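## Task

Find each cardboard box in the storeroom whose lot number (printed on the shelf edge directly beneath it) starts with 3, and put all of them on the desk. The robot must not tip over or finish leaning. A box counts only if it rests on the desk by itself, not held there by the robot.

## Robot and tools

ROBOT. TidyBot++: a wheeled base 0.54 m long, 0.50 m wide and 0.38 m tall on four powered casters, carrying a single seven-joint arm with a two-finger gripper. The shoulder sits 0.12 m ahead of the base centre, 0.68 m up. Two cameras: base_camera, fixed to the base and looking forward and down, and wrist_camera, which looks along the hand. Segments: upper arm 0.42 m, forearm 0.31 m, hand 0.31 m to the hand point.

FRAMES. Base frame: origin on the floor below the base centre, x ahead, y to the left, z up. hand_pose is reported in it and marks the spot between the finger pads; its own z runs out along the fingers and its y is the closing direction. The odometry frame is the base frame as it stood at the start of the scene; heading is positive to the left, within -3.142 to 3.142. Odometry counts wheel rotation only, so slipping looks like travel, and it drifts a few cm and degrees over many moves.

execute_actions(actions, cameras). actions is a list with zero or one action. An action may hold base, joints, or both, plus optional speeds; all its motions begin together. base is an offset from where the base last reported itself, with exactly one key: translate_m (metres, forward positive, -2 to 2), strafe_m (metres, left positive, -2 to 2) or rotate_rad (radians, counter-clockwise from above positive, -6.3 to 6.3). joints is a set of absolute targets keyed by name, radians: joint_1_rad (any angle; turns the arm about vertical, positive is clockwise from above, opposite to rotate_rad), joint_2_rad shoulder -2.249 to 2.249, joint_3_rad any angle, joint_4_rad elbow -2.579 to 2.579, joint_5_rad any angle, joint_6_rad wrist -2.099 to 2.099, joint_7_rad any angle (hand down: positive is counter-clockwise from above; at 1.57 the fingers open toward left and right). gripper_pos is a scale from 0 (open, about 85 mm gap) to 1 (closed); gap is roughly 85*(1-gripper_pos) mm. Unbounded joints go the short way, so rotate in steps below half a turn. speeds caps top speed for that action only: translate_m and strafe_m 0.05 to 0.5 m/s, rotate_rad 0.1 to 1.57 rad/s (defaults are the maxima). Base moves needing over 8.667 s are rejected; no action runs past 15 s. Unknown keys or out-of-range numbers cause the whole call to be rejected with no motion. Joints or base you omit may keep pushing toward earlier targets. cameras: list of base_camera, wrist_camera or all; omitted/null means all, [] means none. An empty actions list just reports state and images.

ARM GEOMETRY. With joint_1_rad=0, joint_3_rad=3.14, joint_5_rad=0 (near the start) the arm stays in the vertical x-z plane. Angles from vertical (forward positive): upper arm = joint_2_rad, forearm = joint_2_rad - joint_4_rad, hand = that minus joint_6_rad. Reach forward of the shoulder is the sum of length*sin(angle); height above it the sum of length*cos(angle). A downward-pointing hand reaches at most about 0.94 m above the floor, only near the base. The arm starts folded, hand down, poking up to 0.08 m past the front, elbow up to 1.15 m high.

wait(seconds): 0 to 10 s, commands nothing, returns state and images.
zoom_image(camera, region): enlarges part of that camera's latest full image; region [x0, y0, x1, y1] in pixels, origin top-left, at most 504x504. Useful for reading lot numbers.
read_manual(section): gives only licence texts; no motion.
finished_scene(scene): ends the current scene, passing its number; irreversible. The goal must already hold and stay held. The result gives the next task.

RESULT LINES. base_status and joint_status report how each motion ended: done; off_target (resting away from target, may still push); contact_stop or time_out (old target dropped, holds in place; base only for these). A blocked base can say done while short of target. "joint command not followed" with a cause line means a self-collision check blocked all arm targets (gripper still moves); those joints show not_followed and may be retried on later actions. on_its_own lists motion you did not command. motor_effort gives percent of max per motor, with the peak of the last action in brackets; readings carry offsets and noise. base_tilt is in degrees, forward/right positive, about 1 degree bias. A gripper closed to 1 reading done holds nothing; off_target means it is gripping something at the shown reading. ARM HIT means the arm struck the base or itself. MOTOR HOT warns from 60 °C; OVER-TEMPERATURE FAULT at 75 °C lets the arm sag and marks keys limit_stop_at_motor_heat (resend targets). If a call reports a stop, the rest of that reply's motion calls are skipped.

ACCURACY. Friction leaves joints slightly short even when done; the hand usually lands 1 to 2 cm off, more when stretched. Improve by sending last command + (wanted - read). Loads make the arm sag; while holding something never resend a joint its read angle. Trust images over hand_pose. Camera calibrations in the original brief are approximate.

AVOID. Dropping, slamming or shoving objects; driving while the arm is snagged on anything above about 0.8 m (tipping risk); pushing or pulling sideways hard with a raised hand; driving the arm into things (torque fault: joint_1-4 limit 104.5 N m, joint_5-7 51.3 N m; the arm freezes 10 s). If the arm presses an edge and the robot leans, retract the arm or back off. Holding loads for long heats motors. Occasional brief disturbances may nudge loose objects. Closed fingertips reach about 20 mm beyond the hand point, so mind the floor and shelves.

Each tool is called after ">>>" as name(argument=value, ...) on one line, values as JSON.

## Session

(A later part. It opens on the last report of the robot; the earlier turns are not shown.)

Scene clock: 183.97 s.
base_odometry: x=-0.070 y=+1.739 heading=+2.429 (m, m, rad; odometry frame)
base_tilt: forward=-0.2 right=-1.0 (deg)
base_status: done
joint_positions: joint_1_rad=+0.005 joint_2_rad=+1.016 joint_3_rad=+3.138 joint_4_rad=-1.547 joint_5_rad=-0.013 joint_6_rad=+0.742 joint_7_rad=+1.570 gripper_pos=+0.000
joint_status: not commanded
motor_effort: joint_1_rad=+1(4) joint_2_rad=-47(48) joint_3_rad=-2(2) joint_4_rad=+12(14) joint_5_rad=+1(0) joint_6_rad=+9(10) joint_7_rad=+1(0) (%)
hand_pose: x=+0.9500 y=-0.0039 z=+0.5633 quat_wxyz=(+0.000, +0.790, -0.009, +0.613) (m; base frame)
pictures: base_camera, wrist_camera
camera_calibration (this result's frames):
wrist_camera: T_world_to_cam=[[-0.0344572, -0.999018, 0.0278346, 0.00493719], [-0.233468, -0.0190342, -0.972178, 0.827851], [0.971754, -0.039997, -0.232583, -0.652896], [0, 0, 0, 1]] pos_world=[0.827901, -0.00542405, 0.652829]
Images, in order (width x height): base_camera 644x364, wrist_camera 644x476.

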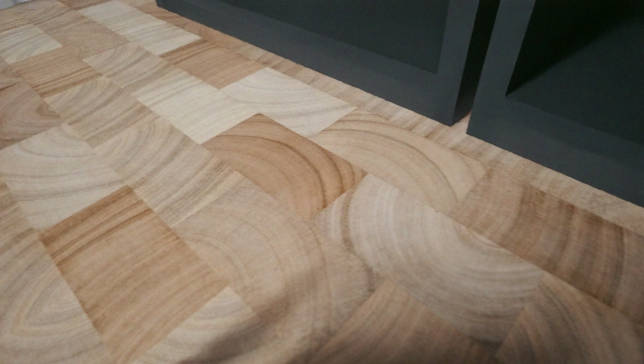

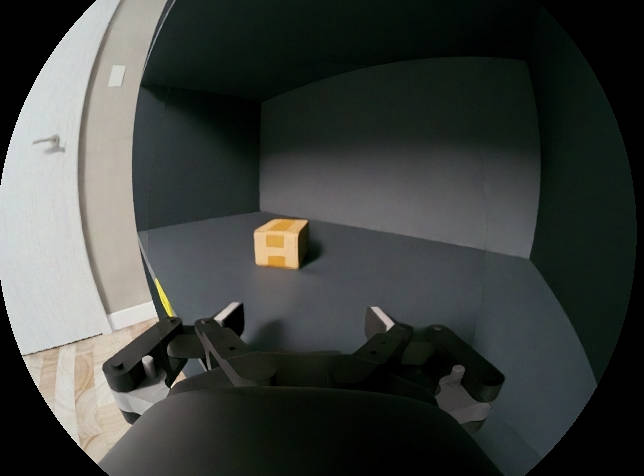

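>>> execute_actions(actions=[{"base":{"strafe_m":0.043}}], cameras=[])

>>> execute_actions(actions=[{"base":{"translate_m":0.12},"speeds":{"translate_m":0.1}}], cameras=["wrist_camera"])

Scene clock: 192.03 s.
base_odometry: x=-0.099 y=+1.707 heading=+2.429 (m, m, rad; odometry frame)
base_tilt: forward=-0.2 right=-1.0 (deg)
base_status: done
joint_positions: joint_1_rad=-0.006 joint_2_rad=+1.016 joint_3_rad=+3.138 joint_4_rad=-1.547 joint_5_rad=-0.013 joint_6_rad=+0.742 joint_7_rad=+1.570 gripper_pos=+0.000
joint_status: not commanded
motor_effort: joint_1_rad=+0(4) joint_2_rad=-47(47) joint_3_rad=-1(3) joint_4_rad=+12(13) joint_5_rad=+1(2) joint_6_rad=+9(10) joint_7_rad=+0(0) (%)
hand_pose: x=+0.9500 y=+0.0055 z=+0.5633 quat_wxyz=(-0.004, +0.790, -0.005, +0.613) (m; base frame)
pictures: none
No camera images: the call's "cameras" was empty. Leave "cameras" out to get every camera's image.

Scene clock: 193.80 s.
base_odometry: x=-0.190 y=+1.785 heading=+2.429 (m, m, rad; odometry frame)
base_tilt: forward=-0.2 right=-1.0 (deg)
base_status: done
joint_positions: joint_1_rad=-0.006 joint_2_rad=+1.016 joint_3_rad=+3.138 joint_4_rad=-1.548 joint_5_rad=-0.013 joint_6_rad=+0.742 joint_7_rad=+1.570 gripper_pos=+0.000
joint_status: not commanded
motor_effort: joint_1_rad=+1(1) joint_2_rad=-47(50) joint_3_rad=-2(1) joint_4_rad=+12(14) joint_5_rad=+1(2) joint_6_rad=+9(10) joint_7_rad=+0(0) (%)
hand_pose: x=+0.9498 y=+0.0055 z=+0.5625 quat_wxyz=(-0.004, +0.790, -0.005, +0.613) (m; base frame)
pictures: wrist_camera
camera_calibration (this result's frames):
wrist_camera: T_world_to_cam=[[-0.0231495, -0.999343, 0.0278768, 0.00354812], [-0.234573, -0.0216763, -0.971857, 0.828107], [0.971823, -0.0290371, -0.233917, -0.651871], [0, 0, 0, 1]] pos_world=[0.827836, 0.00256761, 0.652219]
Images, in order (width x height): wrist_camera 644x476.

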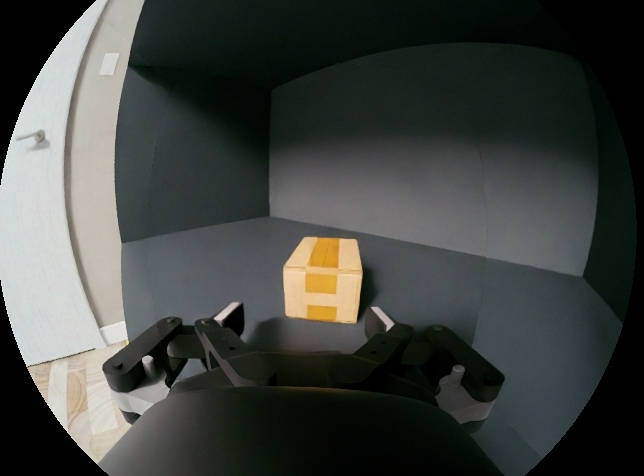

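>>> execute_actions(actions=[{"base":{"strafe_m":-0.018}}], cameras=[])

>>> execute_actions(actions=[{"base":{"translate_m":0.05},"speeds":{"translate_m":0.08}}], cameras=["wrist_camera"])

Scene clock: 198.87 s.
base_odometry: x=-0.178 y=+1.799 heading=+2.430 (m, m, rad; odometry frame)
base_tilt: forward=-0.2 right=-1.0 (deg)
base_status: done
joint_positions: joint_1_rad=+0.002 joint_2_rad=+1.016 joint_3_rad=+3.138 joint_4_rad=-1.548 joint_5_rad=-0.013 joint_6_rad=+0.742 joint_7_rad=+1.570 gripper_pos=+0.000
joint_status: not commanded
motor_effort: joint_1_rad=+0(4) joint_2_rad=-46(48) joint_3_rad=-1(3) joint_4_rad=+13(13) joint_5_rad=+1(2) joint_6_rad=+9(10) joint_7_rad=+0(1) (%)
hand_pose: x=+0.9498 y=-0.0013 z=+0.5625 quat_wxyz=(-0.001, +0.790, -0.008, +0.613) (m; base frame)
pictures: none
No camera images: the call's "cameras" was empty. Leave "cameras" out to get every camera's image.

Scene clock: 200.03 s.
base_odometry: x=-0.216 y=+1.832 heading=+2.429 (m, m, rad; odometry frame)
base_tilt: forward=-0.2 right=-1.0 (deg)
base_status: done
joint_positions: joint_1_rad=+0.002 joint_2_rad=+1.017 joint_3_rad=+3.138 joint_4_rad=-1.548 joint_5_rad=-0.013 joint_6_rad=+0.741 joint_7_rad=+1.570 gripper_pos=+0.000
joint_status: not commanded
motor_effort: joint_1_rad=+1(4) joint_2_rad=-47(50) joint_3_rad=-1(2) joint_4_rad=+12(14) joint_5_rad=+1(0) joint_6_rad=+9(10) joint_7_rad=+0(0) (%)
hand_pose: x=+0.9497 y=-0.0012 z=+0.5621 quat_wxyz=(-0.001, +0.790, -0.008, +0.612) (m; base frame)
pictures: wrist_camera
camera_calibration (this result's frames):
wrist_camera: T_world_to_cam=[[-0.0311838, -0.999117, 0.0281715, 0.00429369], [-0.235564, -0.0200448, -0.971652, 0.828309], [0.971358, -0.036936, -0.234731, -0.651178], [0, 0, 0, 1]] pos_world=[0.82778, -0.00315868, 0.651856]
Images, in order (width x height): wrist_camera 644x476.

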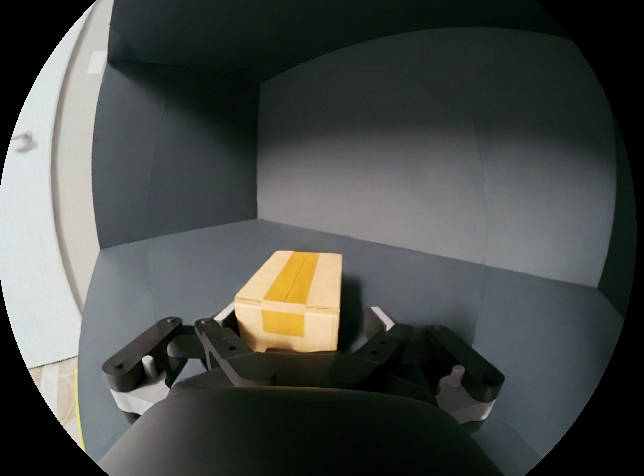

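>>> execute_actions(actions=[{"base":{"strafe_m":0.012},"speeds":{"strafe_m":0.05}}], cameras=["wrist_camera"])

Scene clock: 204.40 s.
base_odometry: x=-0.224 y=+1.823 heading=+2.429 (m, m, rad; odometry frame)
base_tilt: forward=-0.3 right=-1.0 (deg)
base_status: done
joint_positions: joint_1_rad=+0.000 joint_2_rad=+1.017 joint_3_rad=+3.138 joint_4_rad=-1.548 joint_5_rad=-0.013 joint_6_rad=+0.741 joint_7_rad=+1.570 gripper_pos=+0.000
joint_status: not commanded
motor_effort: joint_1_rad=-1(4) joint_2_rad=-48(47) joint_3_rad=-1(3) joint_4_rad=+13(12) joint_5_rad=+1(2) joint_6_rad=+9(9) joint_7_rad=+0(0) (%)
hand_pose: x=+0.9497 y=+0.0007 z=+0.5621 quat_wxyz=(-0.002, +0.790, -0.007, +0.612) (m; base frame)
pictures: wrist_camera
camera_calibration (this result's frames):
wrist_camera: T_world_to_cam=[[-0.0288469, -0.999186, 0.0281931, 0.00400083], [-0.235516, -0.0206167, -0.971652, 0.828303], [0.971442, -0.034669, -0.23473, -0.651188], [0, 0, 0, 1]] pos_world=[0.827786, -0.0015016, 0.651856]
Images, in order (width x height): wrist_camera 644x476.

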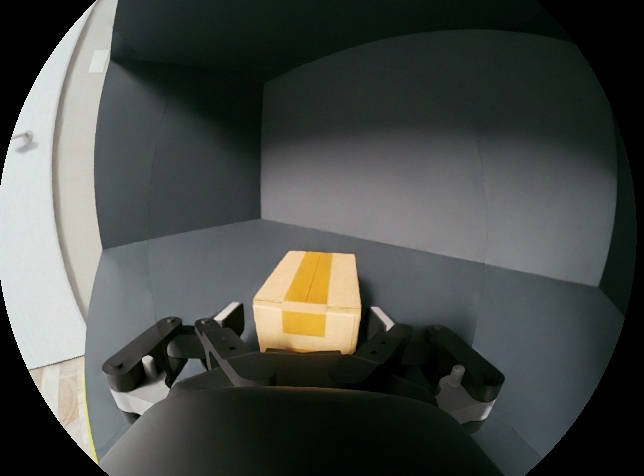

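Centered. Advance and close.

>>> execute_actions(actions=[{"base":{"translate_m":0.05},"speeds":{"translate_m":0.05}}], cameras=["wrist_camera"])

>>> execute_actions(actions=[{"joints":{"gripper_pos":1.0}}], cameras=["wrist_camera"])

Scene clock: 210.17 s.
base_odometry: x=-0.262 y=+1.855 heading=+2.430 (m, m, rad; odometry frame)
base_tilt: forward=-0.3 right=-1.0 (deg)
base_status: done
joint_positions: joint_1_rad=+0.000 joint_2_rad=+1.017 joint_3_rad=+3.138 joint_4_rad=-1.548 joint_5_rad=-0.013 joint_6_rad=+0.741 joint_7_rad=+1.570 gripper_pos=+0.000
joint_status: not commanded
motor_effort: joint_1_rad=+0(4) joint_2_rad=-46(49) joint_3_rad=-1(3) joint_4_rad=+12(13) joint_5_rad=+1(2) joint_6_rad=+9(10) joint_7_rad=+0(0) (%)
hand_pose: x=+0.9496 y=+0.0007 z=+0.5619 quat_wxyz=(-0.002, +0.791, -0.007, +0.612) (m; base frame)
pictures: wrist_camera
camera_calibration (this result's frames):
wrist_camera: T_world_to_cam=[[-0.0288458, -0.999186, 0.0282035, 0.00398799], [-0.235899, -0.0206134, -0.971559, 0.828408], [0.971349, -0.0346785, -0.235112, -0.650861], [0, 0, 0, 1]] pos_world=[0.827749, -0.00150981, 0.651709]
Images, in order (width x height): wrist_camera 644x476.

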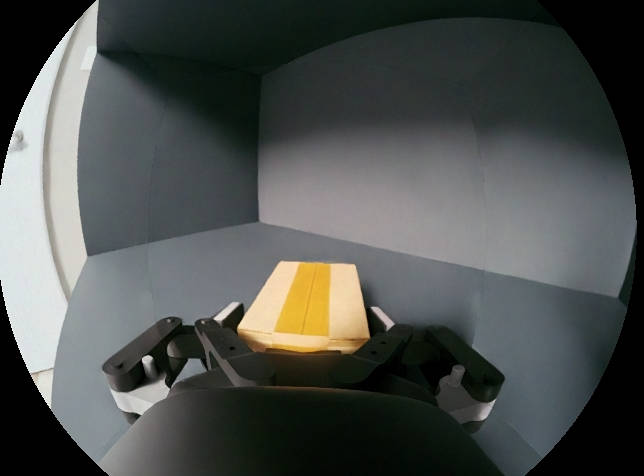

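Scene clock: 211.27 s.
base_odometry: x=-0.262 y=+1.855 heading=+2.430 (m, m, rad; odometry frame)
base_tilt: forward=-0.3 right=-1.0 (deg)
base_status: not commanded
joint_positions: joint_1_rad=+0.000 joint_2_rad=+1.017 joint_3_rad=+3.138 joint_4_rad=-1.548 joint_5_rad=-0.013 joint_6_rad=+0.741 joint_7_rad=+1.570 gripper_pos=+0.348
joint_status: gripper_pos off_target (ended at +0.348, target +1.000)
motor_effort: joint_1_rad=+1(0) joint_2_rad=-46(46) joint_3_rad=-2(2) joint_4_rad=+12(12) joint_5_rad=+1(1) joint_6_rad=+9(9) joint_7_rad=+0(0) (%)
hand_pose: x=+0.9498 y=+0.0007 z=+0.5621 quat_wxyz=(-0.002, +0.790, -0.007, +0.612) (m; base frame)
pictures: wrist_camera
camera_calibration (this result's frames):
wrist_camera: T_world_to_cam=[[-0.0288597, -0.999186, 0.0281892, 0.0040075], [-0.235458, -0.0206121, -0.971666, 0.828294], [0.971456, -0.0346794, -0.234671, -0.65131], [0, 0, 0, 1]] pos_world=[0.827863, -0.00150992, 0.651869]
Images, in order (width x height): wrist_camera 644x476.

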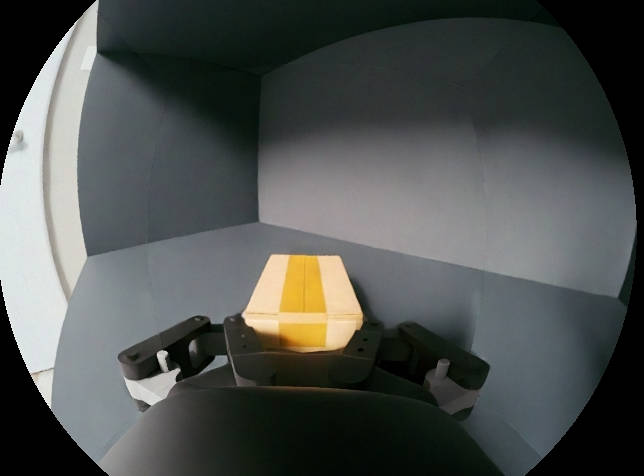

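>>> execute_actions(actions=[{"joints":{"joint_2_rad":0.96}}], cameras=[])

>>> execute_actions(actions=[{"base":{"translate_m":-0.4},"speeds":{"translate_m":0.3}}])

Scene clock: 214.90 s.
base_odometry: x=-0.262 y=+1.855 heading=+2.430 (m, m, rad; odometry frame)
base_tilt: forward=-0.3 right=-1.0 (deg)
base_status: not commanded
joint_positions: joint_1_rad=+0.000 joint_2_rad=+0.982 joint_3_rad=+3.138 joint_4_rad=-1.550 joint_5_rad=-0.013 joint_6_rad=+0.738 joint_7_rad=+1.570 gripper_pos=+0.348
joint_status: all done
motor_effort: joint_1_rad=+1(0) joint_2_rad=-47(50) joint_3_rad=-1(1) joint_4_rad=+14(14) joint_5_rad=+1(1) joint_6_rad=+10(10) joint_7_rad=+0(1) (%)
hand_pose: x=+0.9525 y=+0.0007 z=+0.5891 quat_wxyz=(-0.002, +0.781, -0.007, +0.624) (m; base frame)
pictures: none
No camera images: the call's "cameras" was empty. Leave "cameras" out to get every camera's image.

Scene clock: 217.27 s.
base_odometry: x=+0.041 y=+1.594 heading=+2.430 (m, m, rad; odometry frame)
base_tilt: forward=-0.3 right=-0.9 (deg)
base_status: done
joint_positions: joint_1_rad=+0.000 joint_2_rad=+0.981 joint_3_rad=+3.138 joint_4_rad=-1.550 joint_5_rad=-0.013 joint_6_rad=+0.737 joint_7_rad=+1.570 gripper_pos=+0.348
joint_status: not commanded
motor_effort: joint_1_rad=+0(4) joint_2_rad=-49(52) joint_3_rad=-2(4) joint_4_rad=+14(15) joint_5_rad=+1(2) joint_6_rad=+11(12) joint_7_rad=+1(0) (%)
hand_pose: x=+0.9523 y=+0.0007 z=+0.5888 quat_wxyz=(-0.002, +0.782, -0.007, +0.624) (m; base frame)
pictures: base_camera, wrist_camera
camera_calibration (this result's frames):
wrist_camera: T_world_to_cam=[[-0.0296488, -0.999185, 0.0273881, 0.00451674], [-0.207866, -0.0206378, -0.97794, 0.832272], [0.977708, -0.0346878, -0.207085, -0.66968], [0, 0, 0, 1]] pos_world=[0.827887, -0.0015404, 0.675108]
Images, in order (width x height): base_camera 644x364, wrist_camera 644x476.

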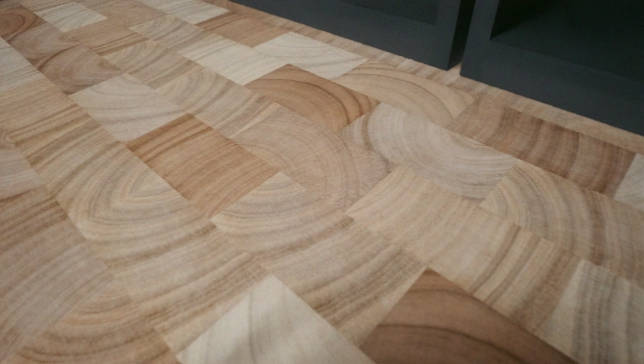

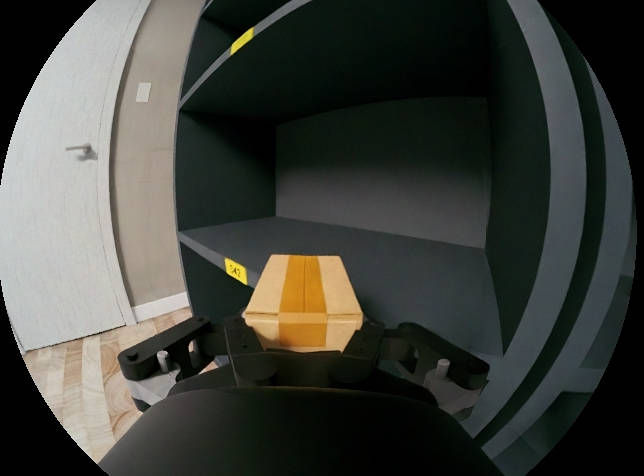

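>>> execute_actions(actions=[{"base":{"translate_m":-0.2}}], cameras=[])

>>> execute_actions(actions=[{"base":{"rotate_rad":0.87},"joints":{"joint_2_rad":0.2,"joint_4_rad":-1.6,"joint_6_rad":0.0},"speeds":{"rotate_rad":0.8}}], cameras=["wrist_camera"])

>>> execute_actions(actions=[{"base":{"strafe_m":1.2}}])

Scene clock: 224.93 s.
base_odometry: x=+0.192 y=+1.463 heading=+2.430 (m, m, rad; odometry frame)
base_tilt: forward=-0.3 right=-1.0 (deg)
base_status: done
joint_positions: joint_1_rad=+0.000 joint_2_rad=+0.981 joint_3_rad=+3.138 joint_4_rad=-1.553 joint_5_rad=-0.013 joint_6_rad=+0.737 joint_7_rad=+1.570 gripper_pos=+0.348
joint_status: not commanded
motor_effort: joint_1_rad=+0(2) joint_2_rad=-48(50) joint_3_rad=-1(2) joint_4_rad=+14(14) joint_5_rad=+1(1) joint_6_rad=+10(11) joint_7_rad=+0(1) (%)
hand_pose: x=+0.9516 y=+0.0007 z=+0.5880 quat_wxyz=(-0.002, +0.782, -0.007, +0.623) (m; base frame)
pictures: none
No camera images: the call's "cameras" was empty. Leave "cameras" out to get every camera's image.

Scene clock: 227.00 s.
base_odometry: x=+0.192 y=+1.463 heading=-2.984 (m, m, rad; odometry frame)
base_tilt: forward=-0.3 right=-1.0 (deg)
base_status: done
joint_positions: joint_1_rad=-0.008 joint_2_rad=+0.215 joint_3_rad=+3.134 joint_4_rad=-1.595 joint_5_rad=-0.013 joint_6_rad=+0.039 joint_7_rad=+1.570 gripper_pos=+0.348
joint_status: all done
motor_effort: joint_1_rad=+0(6) joint_2_rad=-32(51) joint_3_rad=+0(5) joint_4_rad=+20(20) joint_5_rad=+1(2) joint_6_rad=+9(11) joint_7_rad=+1(1) (%)
hand_pose: x=+0.8190 y=+0.0117 z=+0.9562 quat_wxyz=(-0.010, +0.774, +0.000, +0.633) (m; base frame)
pictures: wrist_camera
camera_calibration (this result's frames):
wrist_camera: T_world_to_cam=[[-0.00939393, -0.999692, 0.0229547, -0.0108262], [-0.184728, -0.0208257, -0.982569, 1.14953], [0.982745, -0.0134706, -0.184475, -0.488922], [0, 0, 0, 1]] pos_world=[0.692735, 0.00653083, 1.03955]
Images, in order (width x height): wrist_camera 644x476.

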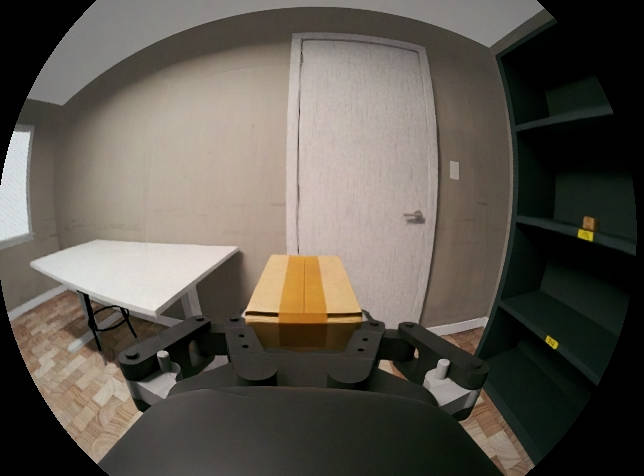

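Scene clock: 230.77 s.
base_odometry: x=+0.383 y=+0.278 heading=-2.983 (m, m, rad; odometry frame)
base_tilt: forward=-0.4 right=-1.0 (deg)
base_status: done
joint_positions: joint_1_rad=-0.004 joint_2_rad=+0.215 joint_3_rad=+3.137 joint_4_rad=-1.595 joint_5_rad=-0.013 joint_6_rad=+0.039 joint_7_rad=+1.570 gripper_pos=+0.348
joint_status: not commanded
motor_effort: joint_1_rad=+1(4) joint_2_rad=-31(33) joint_3_rad=+0(2) joint_4_rad=+20(20) joint_5_rad=+1(1) joint_6_rad=+10(11) joint_7_rad=+1(0) (%)
hand_pose: x=+0.8191 y=+0.0063 z=+0.9562 quat_wxyz=(-0.007, +0.774, -0.003, +0.633) (m; base frame)
pictures: base_camera, wrist_camera
camera_calibration (this result's frames):
wrist_camera: T_world_to_cam=[[-0.0173675, -0.999569, 0.0236637, -0.0103607], [-0.18493, -0.0200476, -0.982547, 1.14955], [0.982598, -0.0214406, -0.184502, -0.488907], [0, 0, 0, 1]] pos_world=[0.692806, 0.00220707, 1.03953]
Images, in order (width x height): base_camera 644x364, wrist_camera 644x476.

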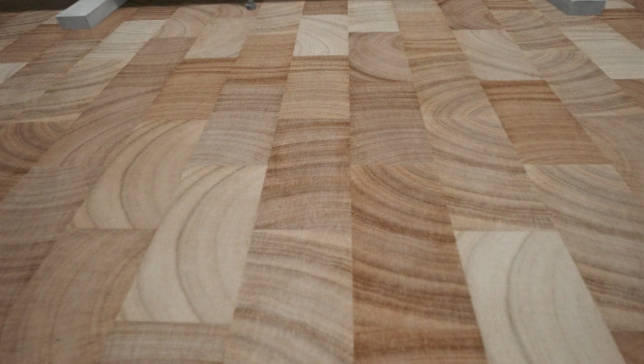

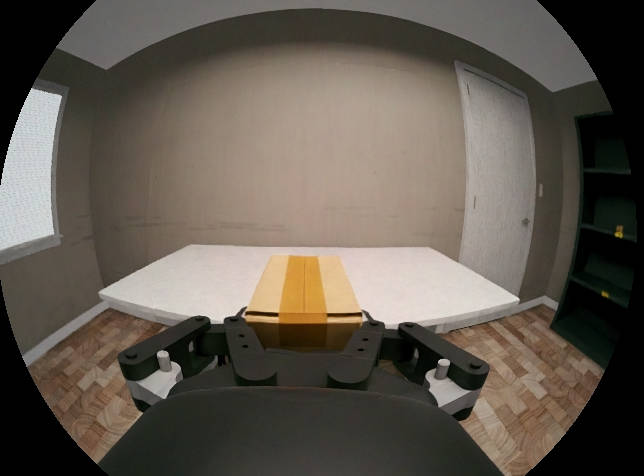

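>>> execute_actions(actions=[{"base":{"translate_m":0.6}}])

Scene clock: 236.70 s.
base_odometry: x=-0.210 y=+0.183 heading=-2.982 (m, m, rad; odometry frame)
base_tilt: forward=-0.3 right=-0.9 (deg)
base_status: done
joint_positions: joint_1_rad=-0.004 joint_2_rad=+0.214 joint_3_rad=+3.137 joint_4_rad=-1.598 joint_5_rad=-0.013 joint_6_rad=+0.036 joint_7_rad=+1.570 gripper_pos=+0.348
joint_status: not commanded
motor_effort: joint_1_rad=+1(2) joint_2_rad=-31(35) joint_3_rad=-1(1) joint_4_rad=+20(21) joint_5_rad=+1(1) joint_6_rad=+10(11) joint_7_rad=+0(0) (%)
hand_pose: x=+0.8182 y=+0.0063 z=+0.9547 quat_wxyz=(-0.007, +0.776, -0.003, +0.631) (m; base frame)
pictures: base_camera, wrist_camera
camera_calibration (this result's frames):
wrist_camera: T_world_to_cam=[[-0.0172416, -0.999569, 0.0237555, -0.0105265], [-0.188633, -0.0200805, -0.981842, 1.15035], [0.981896, -0.0214096, -0.188205, -0.484175], [0, 0, 0, 1]] pos_world=[0.692223, 0.0022117, 1.03859]
Images, in order (width x height): base_camera 644x364, wrist_camera 644x476.

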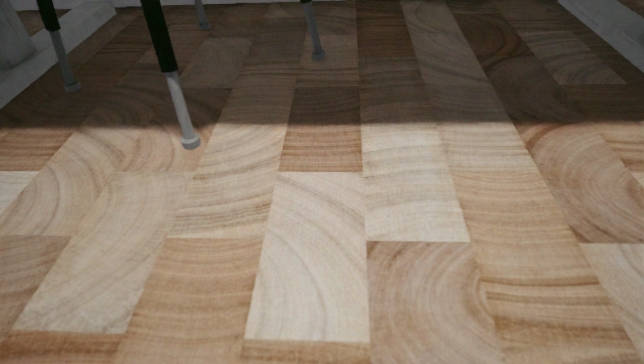

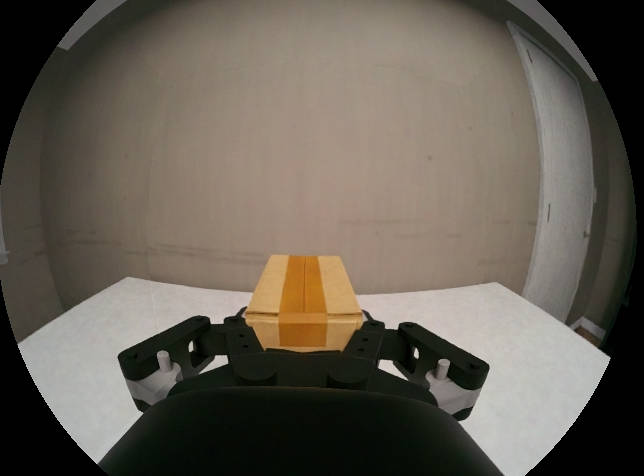

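>>> execute_actions(actions=[{"joints":{"joint_2_rad":0.49,"joint_4_rad":-1.658,"joint_6_rad":0.37}}], cameras=["wrist_camera"])

Scene clock: 244.70 s.
base_odometry: x=-0.210 y=+0.183 heading=-2.982 (m, m, rad; odometry frame)
base_tilt: forward=-0.2 right=-1.0 (deg)
base_status: not commanded
joint_positions: joint_1_rad=-0.004 joint_2_rad=+0.501 joint_3_rad=+3.137 joint_4_rad=-1.662 joint_5_rad=-0.013 joint_6_rad=+0.318 joint_7_rad=+1.570 gripper_pos=+0.348
joint_status: all done
motor_effort: joint_1_rad=+1(0) joint_2_rad=-39(43) joint_3_rad=-1(1) joint_4_rad=+18(20) joint_5_rad=+1(1) joint_6_rad=+11(12) joint_7_rad=+1(0) (%)
hand_pose: x=+0.8816 y=+0.0054 z=+0.7913 quat_wxyz=(-0.005, +0.797, -0.004, +0.604) (m; base frame)
pictures: wrist_camera
camera_calibration (this result's frames):
wrist_camera: T_world_to_cam=[[-0.0192175, -0.999479, 0.0259274, -0.00647346], [-0.256304, -0.0201409, -0.966386, 1.04927], [0.966405, -0.0252169, -0.255784, -0.509978], [0, 0, 0, 1]] pos_world=[0.761654, 0.00180317, 0.883729]
Images, in order (width x height): wrist_camera 644x476.

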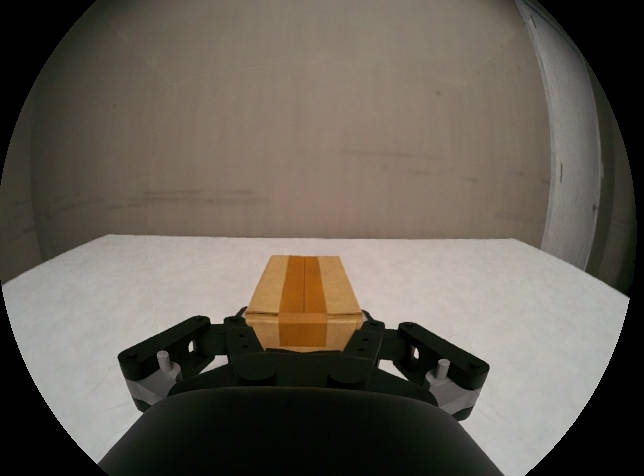

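>>> execute_actions(actions=[{"joints":{"joint_2_rad":0.525}}], cameras=["wrist_camera"])

Scene clock: 247.73 s.
base_odometry: x=-0.210 y=+0.183 heading=-2.982 (m, m, rad; odometry frame)
base_tilt: forward=-0.2 right=-1.0 (deg)
base_status: not commanded
joint_positions: joint_1_rad=-0.004 joint_2_rad=+0.518 joint_3_rad=+3.137 joint_4_rad=-1.662 joint_5_rad=-0.013 joint_6_rad=+0.319 joint_7_rad=+1.570 gripper_pos=+0.348
joint_status: all done
motor_effort: joint_1_rad=+0(0) joint_2_rad=-40(42) joint_3_rad=-1(1) joint_4_rad=+18(18) joint_5_rad=+1(1) joint_6_rad=+10(11) joint_7_rad=+1(0) (%)
hand_pose: x=+0.8834 y=+0.0054 z=+0.7788 quat_wxyz=(-0.005, +0.802, -0.004, +0.598) (m; base frame)
pictures: wrist_camera
camera_calibration (this result's frames):
wrist_camera: T_world_to_cam=[[-0.0188317, -0.999477, 0.0262838, -0.00673106], [-0.271253, -0.0201952, -0.962296, 1.04769], [0.962324, -0.0252513, -0.270731, -0.499741], [0, 0, 0, 1]] pos_world=[0.764976, 0.00181168, 0.87307]
Images, in order (width x height): wrist_camera 644x476.

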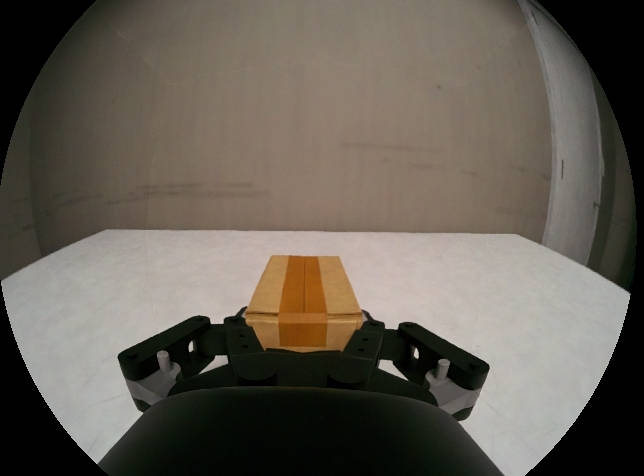

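>>> execute_actions(actions=[{"joints":{"joint_2_rad":0.55}}], cameras=[])

Scene clock: 250.10 s.
base_odometry: x=-0.210 y=+0.183 heading=-2.982 (m, m, rad; odometry frame)
base_tilt: forward=-0.2 right=-1.0 (deg)
base_status: not commanded
joint_positions: joint_1_rad=-0.004 joint_2_rad=+0.540 joint_3_rad=+3.137 joint_4_rad=-1.662 joint_5_rad=-0.013 joint_6_rad=+0.319 joint_7_rad=+1.570 gripper_pos=+0.348
joint_status: all done
motor_effort: joint_1_rad=+0(0) joint_2_rad=-41(41) joint_3_rad=-1(1) joint_4_rad=+17(17) joint_5_rad=+1(1) joint_6_rad=+10(10) joint_7_rad=+1(0) (%)
hand_pose: x=+0.8855 y=+0.0054 z=+0.7617 quat_wxyz=(-0.005, +0.808, -0.004, +0.589) (m; base frame)
pictures: none
No camera images: the call's "cameras" was empty. Leave "cameras" out to get every camera's image.

>>> execute_actions(actions=[{"joints":{"gripper_pos":0.0}}], cameras=["wrist_camera"])

>>> execute_actions(actions=[{"base":{"translate_m":-0.4}}], cameras=["wrist_camera"])

Scene clock: 253.63 s.
base_odometry: x=-0.210 y=+0.183 heading=-2.982 (m, m, rad; odometry frame)
base_tilt: forward=-0.3 right=-1.0 (deg)
base_status: not commanded
joint_positions: joint_1_rad=-0.004 joint_2_rad=+0.540 joint_3_rad=+3.137 joint_4_rad=-1.662 joint_5_rad=-0.013 joint_6_rad=+0.324 joint_7_rad=+1.570 gripper_pos=+0.000
joint_status: all done
motor_effort: joint_1_rad=+1(0) joint_2_rad=-39(40) joint_3_rad=+0(1) joint_4_rad=+17(17) joint_5_rad=+1(1) joint_6_rad=+9(10) joint_7_rad=+1(1) (%)
hand_pose: x=+0.8859 y=+0.0054 z=+0.7629 quat_wxyz=(-0.005, +0.807, -0.004, +0.590) (m; base frame)
pictures: wrist_camera
camera_calibration (this result's frames):
wrist_camera: T_world_to_cam=[[-0.0184128, -0.999474, 0.0267033, -0.0069678], [-0.288562, -0.0202591, -0.957247, 1.04449], [0.957284, -0.0253311, -0.288037, -0.488732], [0, 0, 0, 1]] pos_world=[0.769126, 0.00181609, 0.859244]
Images, in order (width x height): wrist_camera 644x476.

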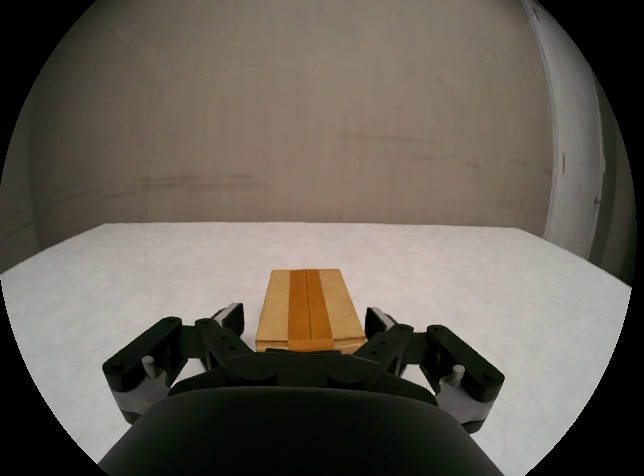

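Scene clock: 255.87 s.
base_odometry: x=+0.185 y=+0.246 heading=-2.983 (m, m, rad; odometry frame)
base_tilt: forward=-0.3 right=-1.0 (deg)
base_status: done
joint_positions: joint_1_rad=-0.003 joint_2_rad=+0.543 joint_3_rad=+3.138 joint_4_rad=-1.660 joint_5_rad=-0.013 joint_6_rad=+0.327 joint_7_rad=+1.570 gripper_pos=+0.000
joint_status: not commanded
motor_effort: joint_1_rad=+1(4) joint_2_rad=-39(42) joint_3_rad=-1(3) joint_4_rad=+16(17) joint_5_rad=+1(1) joint_6_rad=+9(9) joint_7_rad=+1(0) (%)
hand_pose: x=+0.8867 y=+0.0046 z=+0.7625 quat_wxyz=(-0.005, +0.807, -0.005, +0.591) (m; base frame)
pictures: wrist_camera
camera_calibration (this result's frames):
wrist_camera: T_world_to_cam=[[-0.0194955, -0.999449, 0.0268644, -0.00686405], [-0.286981, -0.0201449, -0.957724, 1.04328], [0.957738, -0.0263809, -0.28643, -0.491296], [0, 0, 0, 1]] pos_world=[0.7698, 0.00119566, 0.858635]
Images, in order (width x height): wrist_camera 644x476.

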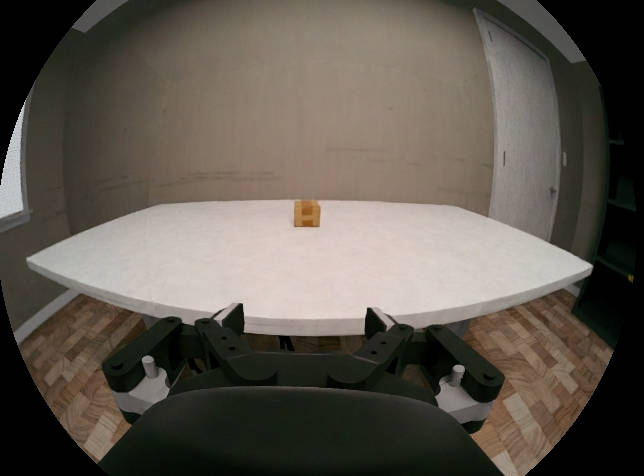

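>>> execute_actions(actions=[{"base":{"rotate_rad":1.571},"joints":{"joint_1_rad":0,"joint_2_rad":-0.39,"joint_4_rad":-2.5,"joint_6_rad":0.45}}], cameras=[])

>>> execute_actions(actions=[{"base":{"translate_m":1.2}}])

>>> execute_actions(actions=[{"base":{"rotate_rad":1.2}}])

Scene clock: 262.57 s.
base_odometry: x=+0.185 y=+0.246 heading=-1.412 (m, m, rad; odometry frame)
base_tilt: forward=-0.3 right=-1.0 (deg)
base_status: done
joint_positions: joint_1_rad=-0.006 joint_2_rad=-0.375 joint_3_rad=+3.129 joint_4_rad=-2.494 joint_5_rad=-0.013 joint_6_rad=+0.403 joint_7_rad=+1.570 gripper_pos=+0.000
joint_status: all done
motor_effort: joint_1_rad=+1(4) joint_2_rad=-6(40) joint_3_rad=+0(4) joint_4_rad=+17(18) joint_5_rad=+1(0) joint_6_rad=+10(9) joint_7_rad=+0(0) (%)
hand_pose: x=+0.5410 y=+0.0081 z=+0.8649 quat_wxyz=(-0.006, +0.756, +0.002, +0.654) (m; base frame)
pictures: none
No camera images: the call's "cameras" was empty. Leave "cameras" out to get every camera's image.

Scene clock: 266.33 s.
base_odometry: x=+0.377 y=-0.939 heading=-1.411 (m, m, rad; odometry frame)
base_tilt: forward=-0.3 right=-1.0 (deg)
base_status: done
joint_positions: joint_1_rad=-0.006 joint_2_rad=-0.378 joint_3_rad=+3.129 joint_4_rad=-2.494 joint_5_rad=-0.013 joint_6_rad=+0.406 joint_7_rad=+1.570 gripper_pos=+0.000
joint_status: not commanded
motor_effort: joint_1_rad=+0(1) joint_2_rad=-6(8) joint_3_rad=+0(0) joint_4_rad=+17(18) joint_5_rad=+1(1) joint_6_rad=+9(9) joint_7_rad=+0(0) (%)
hand_pose: x=+0.5405 y=+0.0080 z=+0.8663 quat_wxyz=(-0.006, +0.755, +0.001, +0.656) (m; base frame)
pictures: base_camera, wrist_camera
camera_calibration (this result's frames):
wrist_camera: T_world_to_cam=[[-0.0132481, -0.999485, 0.0292385, -0.0183859], [-0.124425, -0.0273659, -0.991852, 0.985187], [0.992141, -0.0167782, -0.123998, -0.289336], [0, 0, 0, 1]] pos_world=[0.4094, 0.00372963, 0.94182]
Images, in order (width x height): base_camera 644x364, wrist_camera 644x476.

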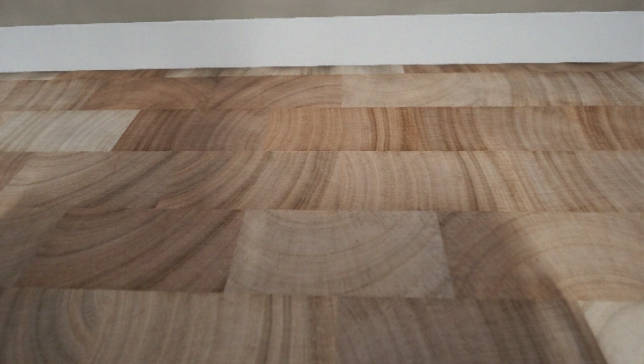

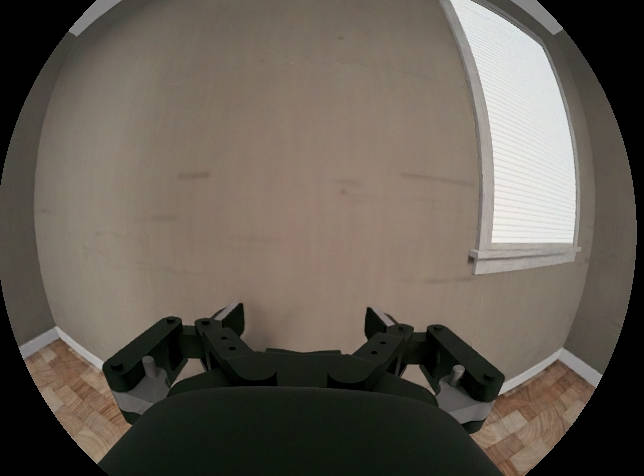

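Scene clock: 268.37 s.
base_odometry: x=+0.376 y=-0.939 heading=-0.212 (m, m, rad; odometry frame)
base_tilt: forward=-0.3 right=-1.0 (deg)
base_status: done
joint_positions: joint_1_rad=-0.006 joint_2_rad=-0.378 joint_3_rad=+3.132 joint_4_rad=-2.494 joint_5_rad=-0.013 joint_6_rad=+0.406 joint_7_rad=+1.570 gripper_pos=+0.000
joint_status: not commanded
motor_effort: joint_1_rad=+0(1) joint_2_rad=-7(7) joint_3_rad=+0(2) joint_4_rad=+17(17) joint_5_rad=+1(2) joint_6_rad=+9(9) joint_7_rad=+0(0) (%)
hand_pose: x=+0.5406 y=+0.0067 z=+0.8664 quat_wxyz=(-0.006, +0.755, +0.000, +0.656) (m; base frame)
pictures: base_camera, wrist_camera
camera_calibration (this result's frames):
wrist_camera: T_world_to_cam=[[-0.0160469, -0.999476, 0.0281278, -0.0172935], [-0.124321, -0.0259187, -0.991904, 0.985212], [0.992112, -0.0194138, -0.12384, -0.289516], [0, 0, 0, 1]] pos_world=[0.409437, 0.00263033, 0.941868]
Images, in order (width x height): base_camera 644x364, wrist_camera 644x476.

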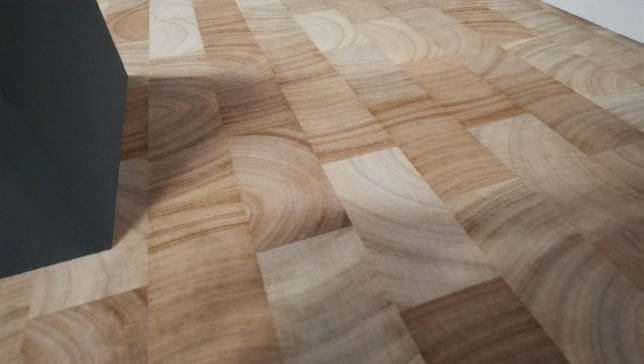

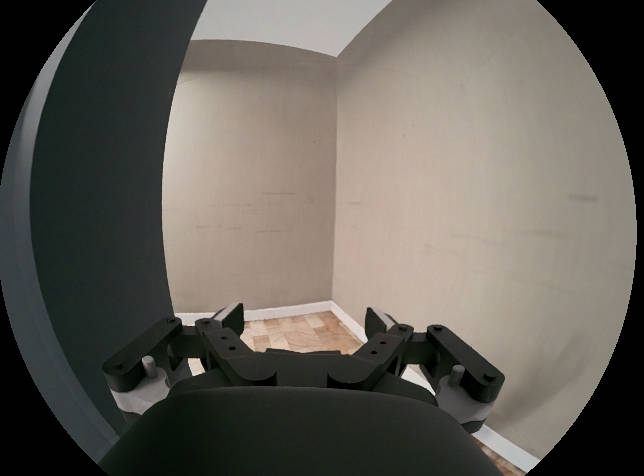

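>>> execute_actions(actions=[{"base":{"rotate_rad":0.37}}], cameras=[])

>>> execute_actions(actions=[{"base":{"strafe_m":-0.42}}], cameras=[])

>>> execute_actions(actions=[{"base":{"translate_m":1.1},"joints":{"joint_1_rad":-0.6}}])

Scene clock: 276.10 s.
base_odometry: x=+0.376 y=-0.939 heading=+0.158 (m, m, rad; odometry frame)
base_tilt: forward=-0.3 right=-1.0 (deg)
base_status: done
joint_positions: joint_1_rad=-0.006 joint_2_rad=-0.378 joint_3_rad=+3.134 joint_4_rad=-2.494 joint_5_rad=-0.013 joint_6_rad=+0.406 joint_7_rad=+1.570 gripper_pos=+0.000
joint_status: not commanded
motor_effort: joint_1_rad=+0(0) joint_2_rad=-7(6) joint_3_rad=+0(2) joint_4_rad=+17(17) joint_5_rad=+1(1) joint_6_rad=+10(9) joint_7_rad=+0(0) (%)
hand_pose: x=+0.5406 y=+0.0057 z=+0.8664 quat_wxyz=(-0.006, +0.755, -0.001, +0.656) (m; base frame)
pictures: none
No camera images: the call's "cameras" was empty. Leave "cameras" out to get every camera's image.

Scene clock: 278.30 s.
base_odometry: x=+0.443 y=-1.354 heading=+0.158 (m, m, rad; odometry frame)
base_tilt: forward=-0.3 right=-0.9 (deg)
base_status: done
joint_positions: joint_1_rad=-0.006 joint_2_rad=-0.378 joint_3_rad=+3.137 joint_4_rad=-2.494 joint_5_rad=-0.013 joint_6_rad=+0.406 joint_7_rad=+1.570 gripper_pos=+0.000
joint_status: not commanded
motor_effort: joint_1_rad=+0(1) joint_2_rad=-6(6) joint_3_rad=+0(2) joint_4_rad=+17(17) joint_5_rad=+1(2) joint_6_rad=+9(10) joint_7_rad=+0(0) (%)
hand_pose: x=+0.5407 y=+0.0044 z=+0.8664 quat_wxyz=(-0.005, +0.755, -0.002, +0.656) (m; base frame)
pictures: none
No camera images: the call's "cameras" was empty. Leave "cameras" out to get every camera's image.

Scene clock: 281.87 s.
base_odometry: x=+1.530 y=-1.181 heading=+0.158 (m, m, rad; odometry frame)
base_tilt: forward=-0.3 right=-1.0 (deg)
base_status: done
joint_positions: joint_1_rad=-0.584 joint_2_rad=-0.380 joint_3_rad=+3.137 joint_4_rad=-2.495 joint_5_rad=-0.013 joint_6_rad=+0.406 joint_7_rad=+1.570 gripper_pos=+0.000
joint_status: all done
motor_effort: joint_1_rad=+1(2) joint_2_rad=-7(8) joint_3_rad=-1(1) joint_4_rad=+18(18) joint_5_rad=+1(1) joint_6_rad=+9(10) joint_7_rad=+1(0) (%)
hand_pose: x=+0.4694 y=+0.2339 z=+0.8670 quat_wxyz=(-0.192, +0.724, +0.213, +0.628) (m; base frame)
pictures: base_camera, wrist_camera
camera_calibration (this result's frames):
wrist_camera: T_world_to_cam=[[0.528737, -0.848378, 0.0263115, -0.0808836], [-0.08992, -0.0868119, -0.992158, 0.981186], [0.844009, 0.522225, -0.122187, -0.272996], [0, 0, 0, 1]] pos_world=[0.361405, 0.159124, 0.942264]
Images, in order (width x height): base_camera 644x364, wrist_camera 644x476.

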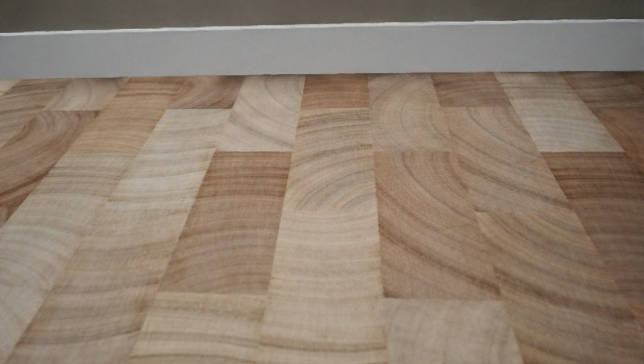

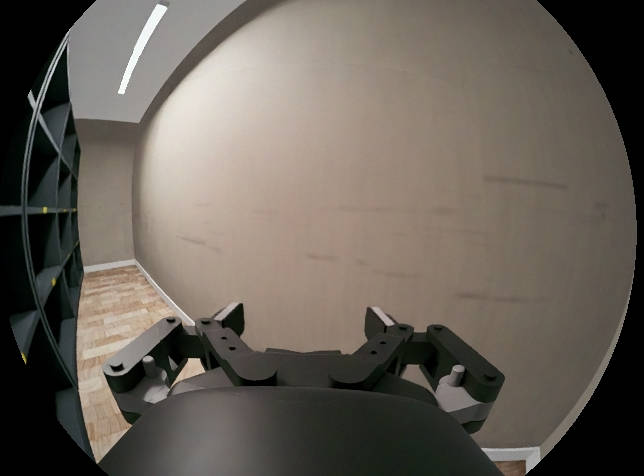

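>>> execute_actions(actions=[{"base":{"translate_m":0.4},"joints":{"joint_1_rad":0}}], cameras=[])

>>> execute_actions(actions=[{"base":{"rotate_rad":1.571},"joints":{"joint_1_rad":-0.7}}])

Scene clock: 287.97 s.
base_odometry: x=+1.924 y=-1.118 heading=+0.158 (m, m, rad; odometry frame)
base_tilt: forward=-0.3 right=-1.0 (deg)
base_status: done
joint_positions: joint_1_rad=-0.021 joint_2_rad=-0.488 joint_3_rad=+3.131 joint_4_rad=-2.571 joint_5_rad=-0.013 joint_6_rad=+0.409 joint_7_rad=+1.570 gripper_pos=+0.000
joint_status: all done
motor_effort: joint_1_rad=+2(2) joint_2_rad=+15(29) joint_3_rad=+4(5) joint_4_rad=+30(36) joint_5_rad=+1(2) joint_6_rad=+12(12) joint_7_rad=+1(1) (%)
hand_pose: x=+0.5052 y=+0.0125 z=+0.8673 quat_wxyz=(-0.011, +0.743, +0.006, +0.670) (m; base frame)
pictures: none
No camera images: the call's "cameras" was empty. Leave "cameras" out to get every camera's image.

Scene clock: 290.30 s.
base_odometry: x=+1.924 y=-1.118 heading=+1.729 (m, m, rad; odometry frame)
base_tilt: forward=-0.3 right=-1.0 (deg)
base_status: done
joint_positions: joint_1_rad=-0.688 joint_2_rad=-0.379 joint_3_rad=+3.143 joint_4_rad=-2.489 joint_5_rad=-0.026 joint_6_rad=+0.409 joint_7_rad=+1.570 gripper_pos=+0.000
joint_status: all done
motor_effort: joint_1_rad=+1(16) joint_2_rad=-6(18) joint_3_rad=+0(16) joint_4_rad=+17(31) joint_5_rad=+1(11) joint_6_rad=+9(13) joint_7_rad=+1(2) (%)
hand_pose: x=+0.4472 y=+0.2666 z=+0.8712 quat_wxyz=(-0.226, +0.712, +0.241, +0.620) (m; base frame)
pictures: base_camera, wrist_camera
camera_calibration (this result's frames):
wrist_camera: T_world_to_cam=[[0.604334, -0.796624, 0.0130169, -0.0775139], [-0.0832532, -0.0793891, -0.993361, 0.982292], [0.792369, 0.599239, -0.114299, -0.275104], [0, 0, 0, 1]] pos_world=[0.346607, 0.181087, 0.945335]
Images, in order (width x height): base_camera 644x364, wrist_camera 644x476.

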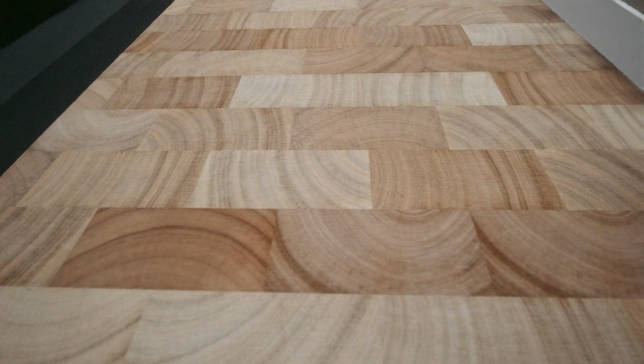

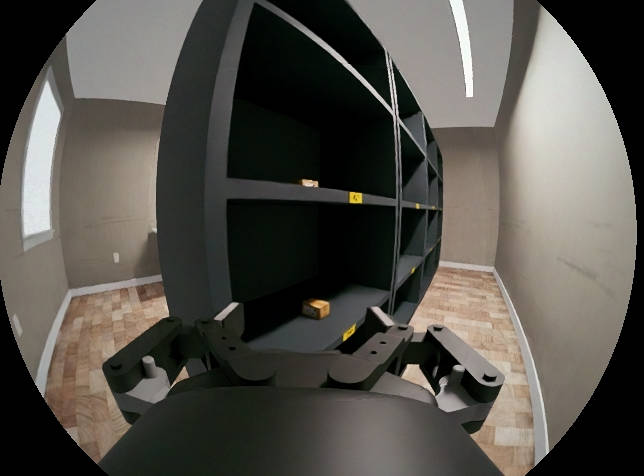

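>>> execute_actions(actions=[{"base":{"strafe_m":-0.17}}], cameras=[])

>>> execute_actions(actions=[{"base":{"translate_m":0.55},"joints":{"joint_1_rad":-1.45,"joint_6_rad":0.2}}], cameras=["wrist_camera"])

Scene clock: 297.57 s.
base_odometry: x=+2.092 y=-1.091 heading=+1.730 (m, m, rad; odometry frame)
base_tilt: forward=-0.2 right=-0.9 (deg)
base_status: done
joint_positions: joint_1_rad=-0.688 joint_2_rad=-0.381 joint_3_rad=+3.143 joint_4_rad=-2.492 joint_5_rad=-0.026 joint_6_rad=+0.409 joint_7_rad=+1.570 gripper_pos=+0.000
joint_status: not commanded
motor_effort: joint_1_rad=+0(1) joint_2_rad=-6(8) joint_3_rad=+0(1) joint_4_rad=+17(18) joint_5_rad=+1(2) joint_6_rad=+10(9) joint_7_rad=+0(0) (%)
hand_pose: x=+0.4464 y=+0.2660 z=+0.8701 quat_wxyz=(-0.226, +0.712, +0.241, +0.619) (m; base frame)
pictures: none
No camera images: the call's "cameras" was empty. Leave "cameras" out to get every camera's image.

Scene clock: 300.03 s.
base_odometry: x=+2.005 y=-0.548 heading=+1.730 (m, m, rad; odometry frame)
base_tilt: forward=-0.2 right=-1.0 (deg)
base_status: done
joint_positions: joint_1_rad=-1.433 joint_2_rad=-0.381 joint_3_rad=+3.143 joint_4_rad=-2.492 joint_5_rad=-0.025 joint_6_rad=+0.246 joint_7_rad=+1.570 gripper_pos=+0.000
joint_status: all done
motor_effort: joint_1_rad=+0(2) joint_2_rad=-6(7) joint_3_rad=+0(2) joint_4_rad=+17(18) joint_5_rad=+1(1) joint_6_rad=+9(12) joint_7_rad=+0(0) (%)
hand_pose: x=+0.1768 y=+0.4068 z=+0.8202 quat_wxyz=(-0.395, +0.614, +0.518, +0.446) (m; base frame)
pictures: wrist_camera
camera_calibration (this result's frames):
wrist_camera: T_world_to_cam=[[0.98529, -0.17005, 0.0168994, -0.127121], [-0.0309325, -0.274732, -0.961023, 0.963967], [0.168065, 0.946364, -0.27595, -0.0489738], [0, 0, 0, 1]] pos_world=[0.1633, 0.289562, 0.915029]
Images, in order (width x height): wrist_camera 644x476.

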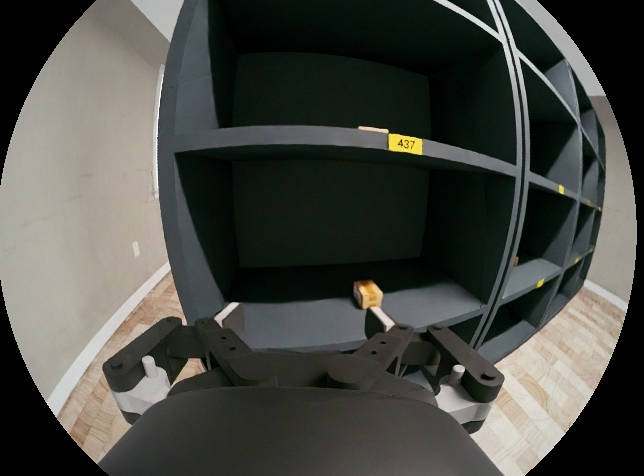

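>>> execute_actions(actions=[{"base":{"translate_m":0.2},"joints":{"joint_6_rad":-0.2}}], cameras=["wrist_camera"])

Scene clock: 306.13 s.
base_odometry: x=+1.973 y=-0.350 heading=+1.730 (m, m, rad; odometry frame)
base_tilt: forward=-0.3 right=-0.9 (deg)
base_status: done
joint_positions: joint_1_rad=-1.433 joint_2_rad=-0.381 joint_3_rad=+3.143 joint_4_rad=-2.501 joint_5_rad=-0.025 joint_6_rad=-0.181 joint_7_rad=+1.570 gripper_pos=+0.000
joint_status: all done
motor_effort: joint_1_rad=+0(0) joint_2_rad=-5(6) joint_3_rad=+0(2) joint_4_rad=+16(18) joint_5_rad=+1(1) joint_6_rad=+8(9) joint_7_rad=+0(0) (%)
hand_pose: x=+0.1638 y=+0.3407 z=+0.7008 quat_wxyz=(-0.274, +0.696, +0.591, +0.303) (m; base frame)
pictures: wrist_camera
camera_calibration (this result's frames):
wrist_camera: T_world_to_cam=[[0.988222, -0.151568, 0.0210678, -0.133274], [-0.0836333, -0.650247, -0.755106, 0.822931], [0.128149, 0.74445, -0.655264, 0.323972], [0, 0, 0, 1]] pos_world=[0.159012, 0.273727, 0.836495]
Images, in order (width x height): wrist_camera 644x476.

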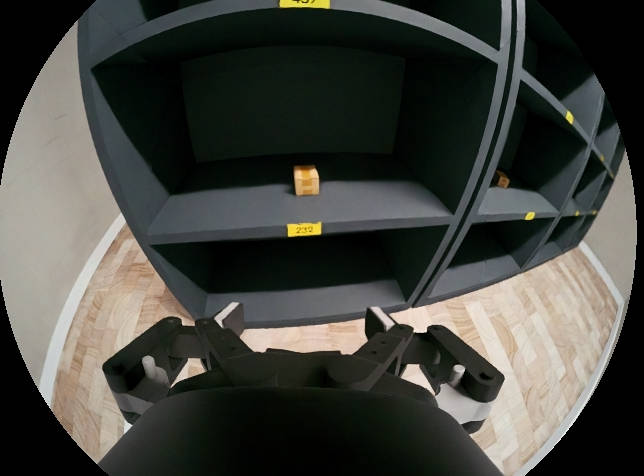

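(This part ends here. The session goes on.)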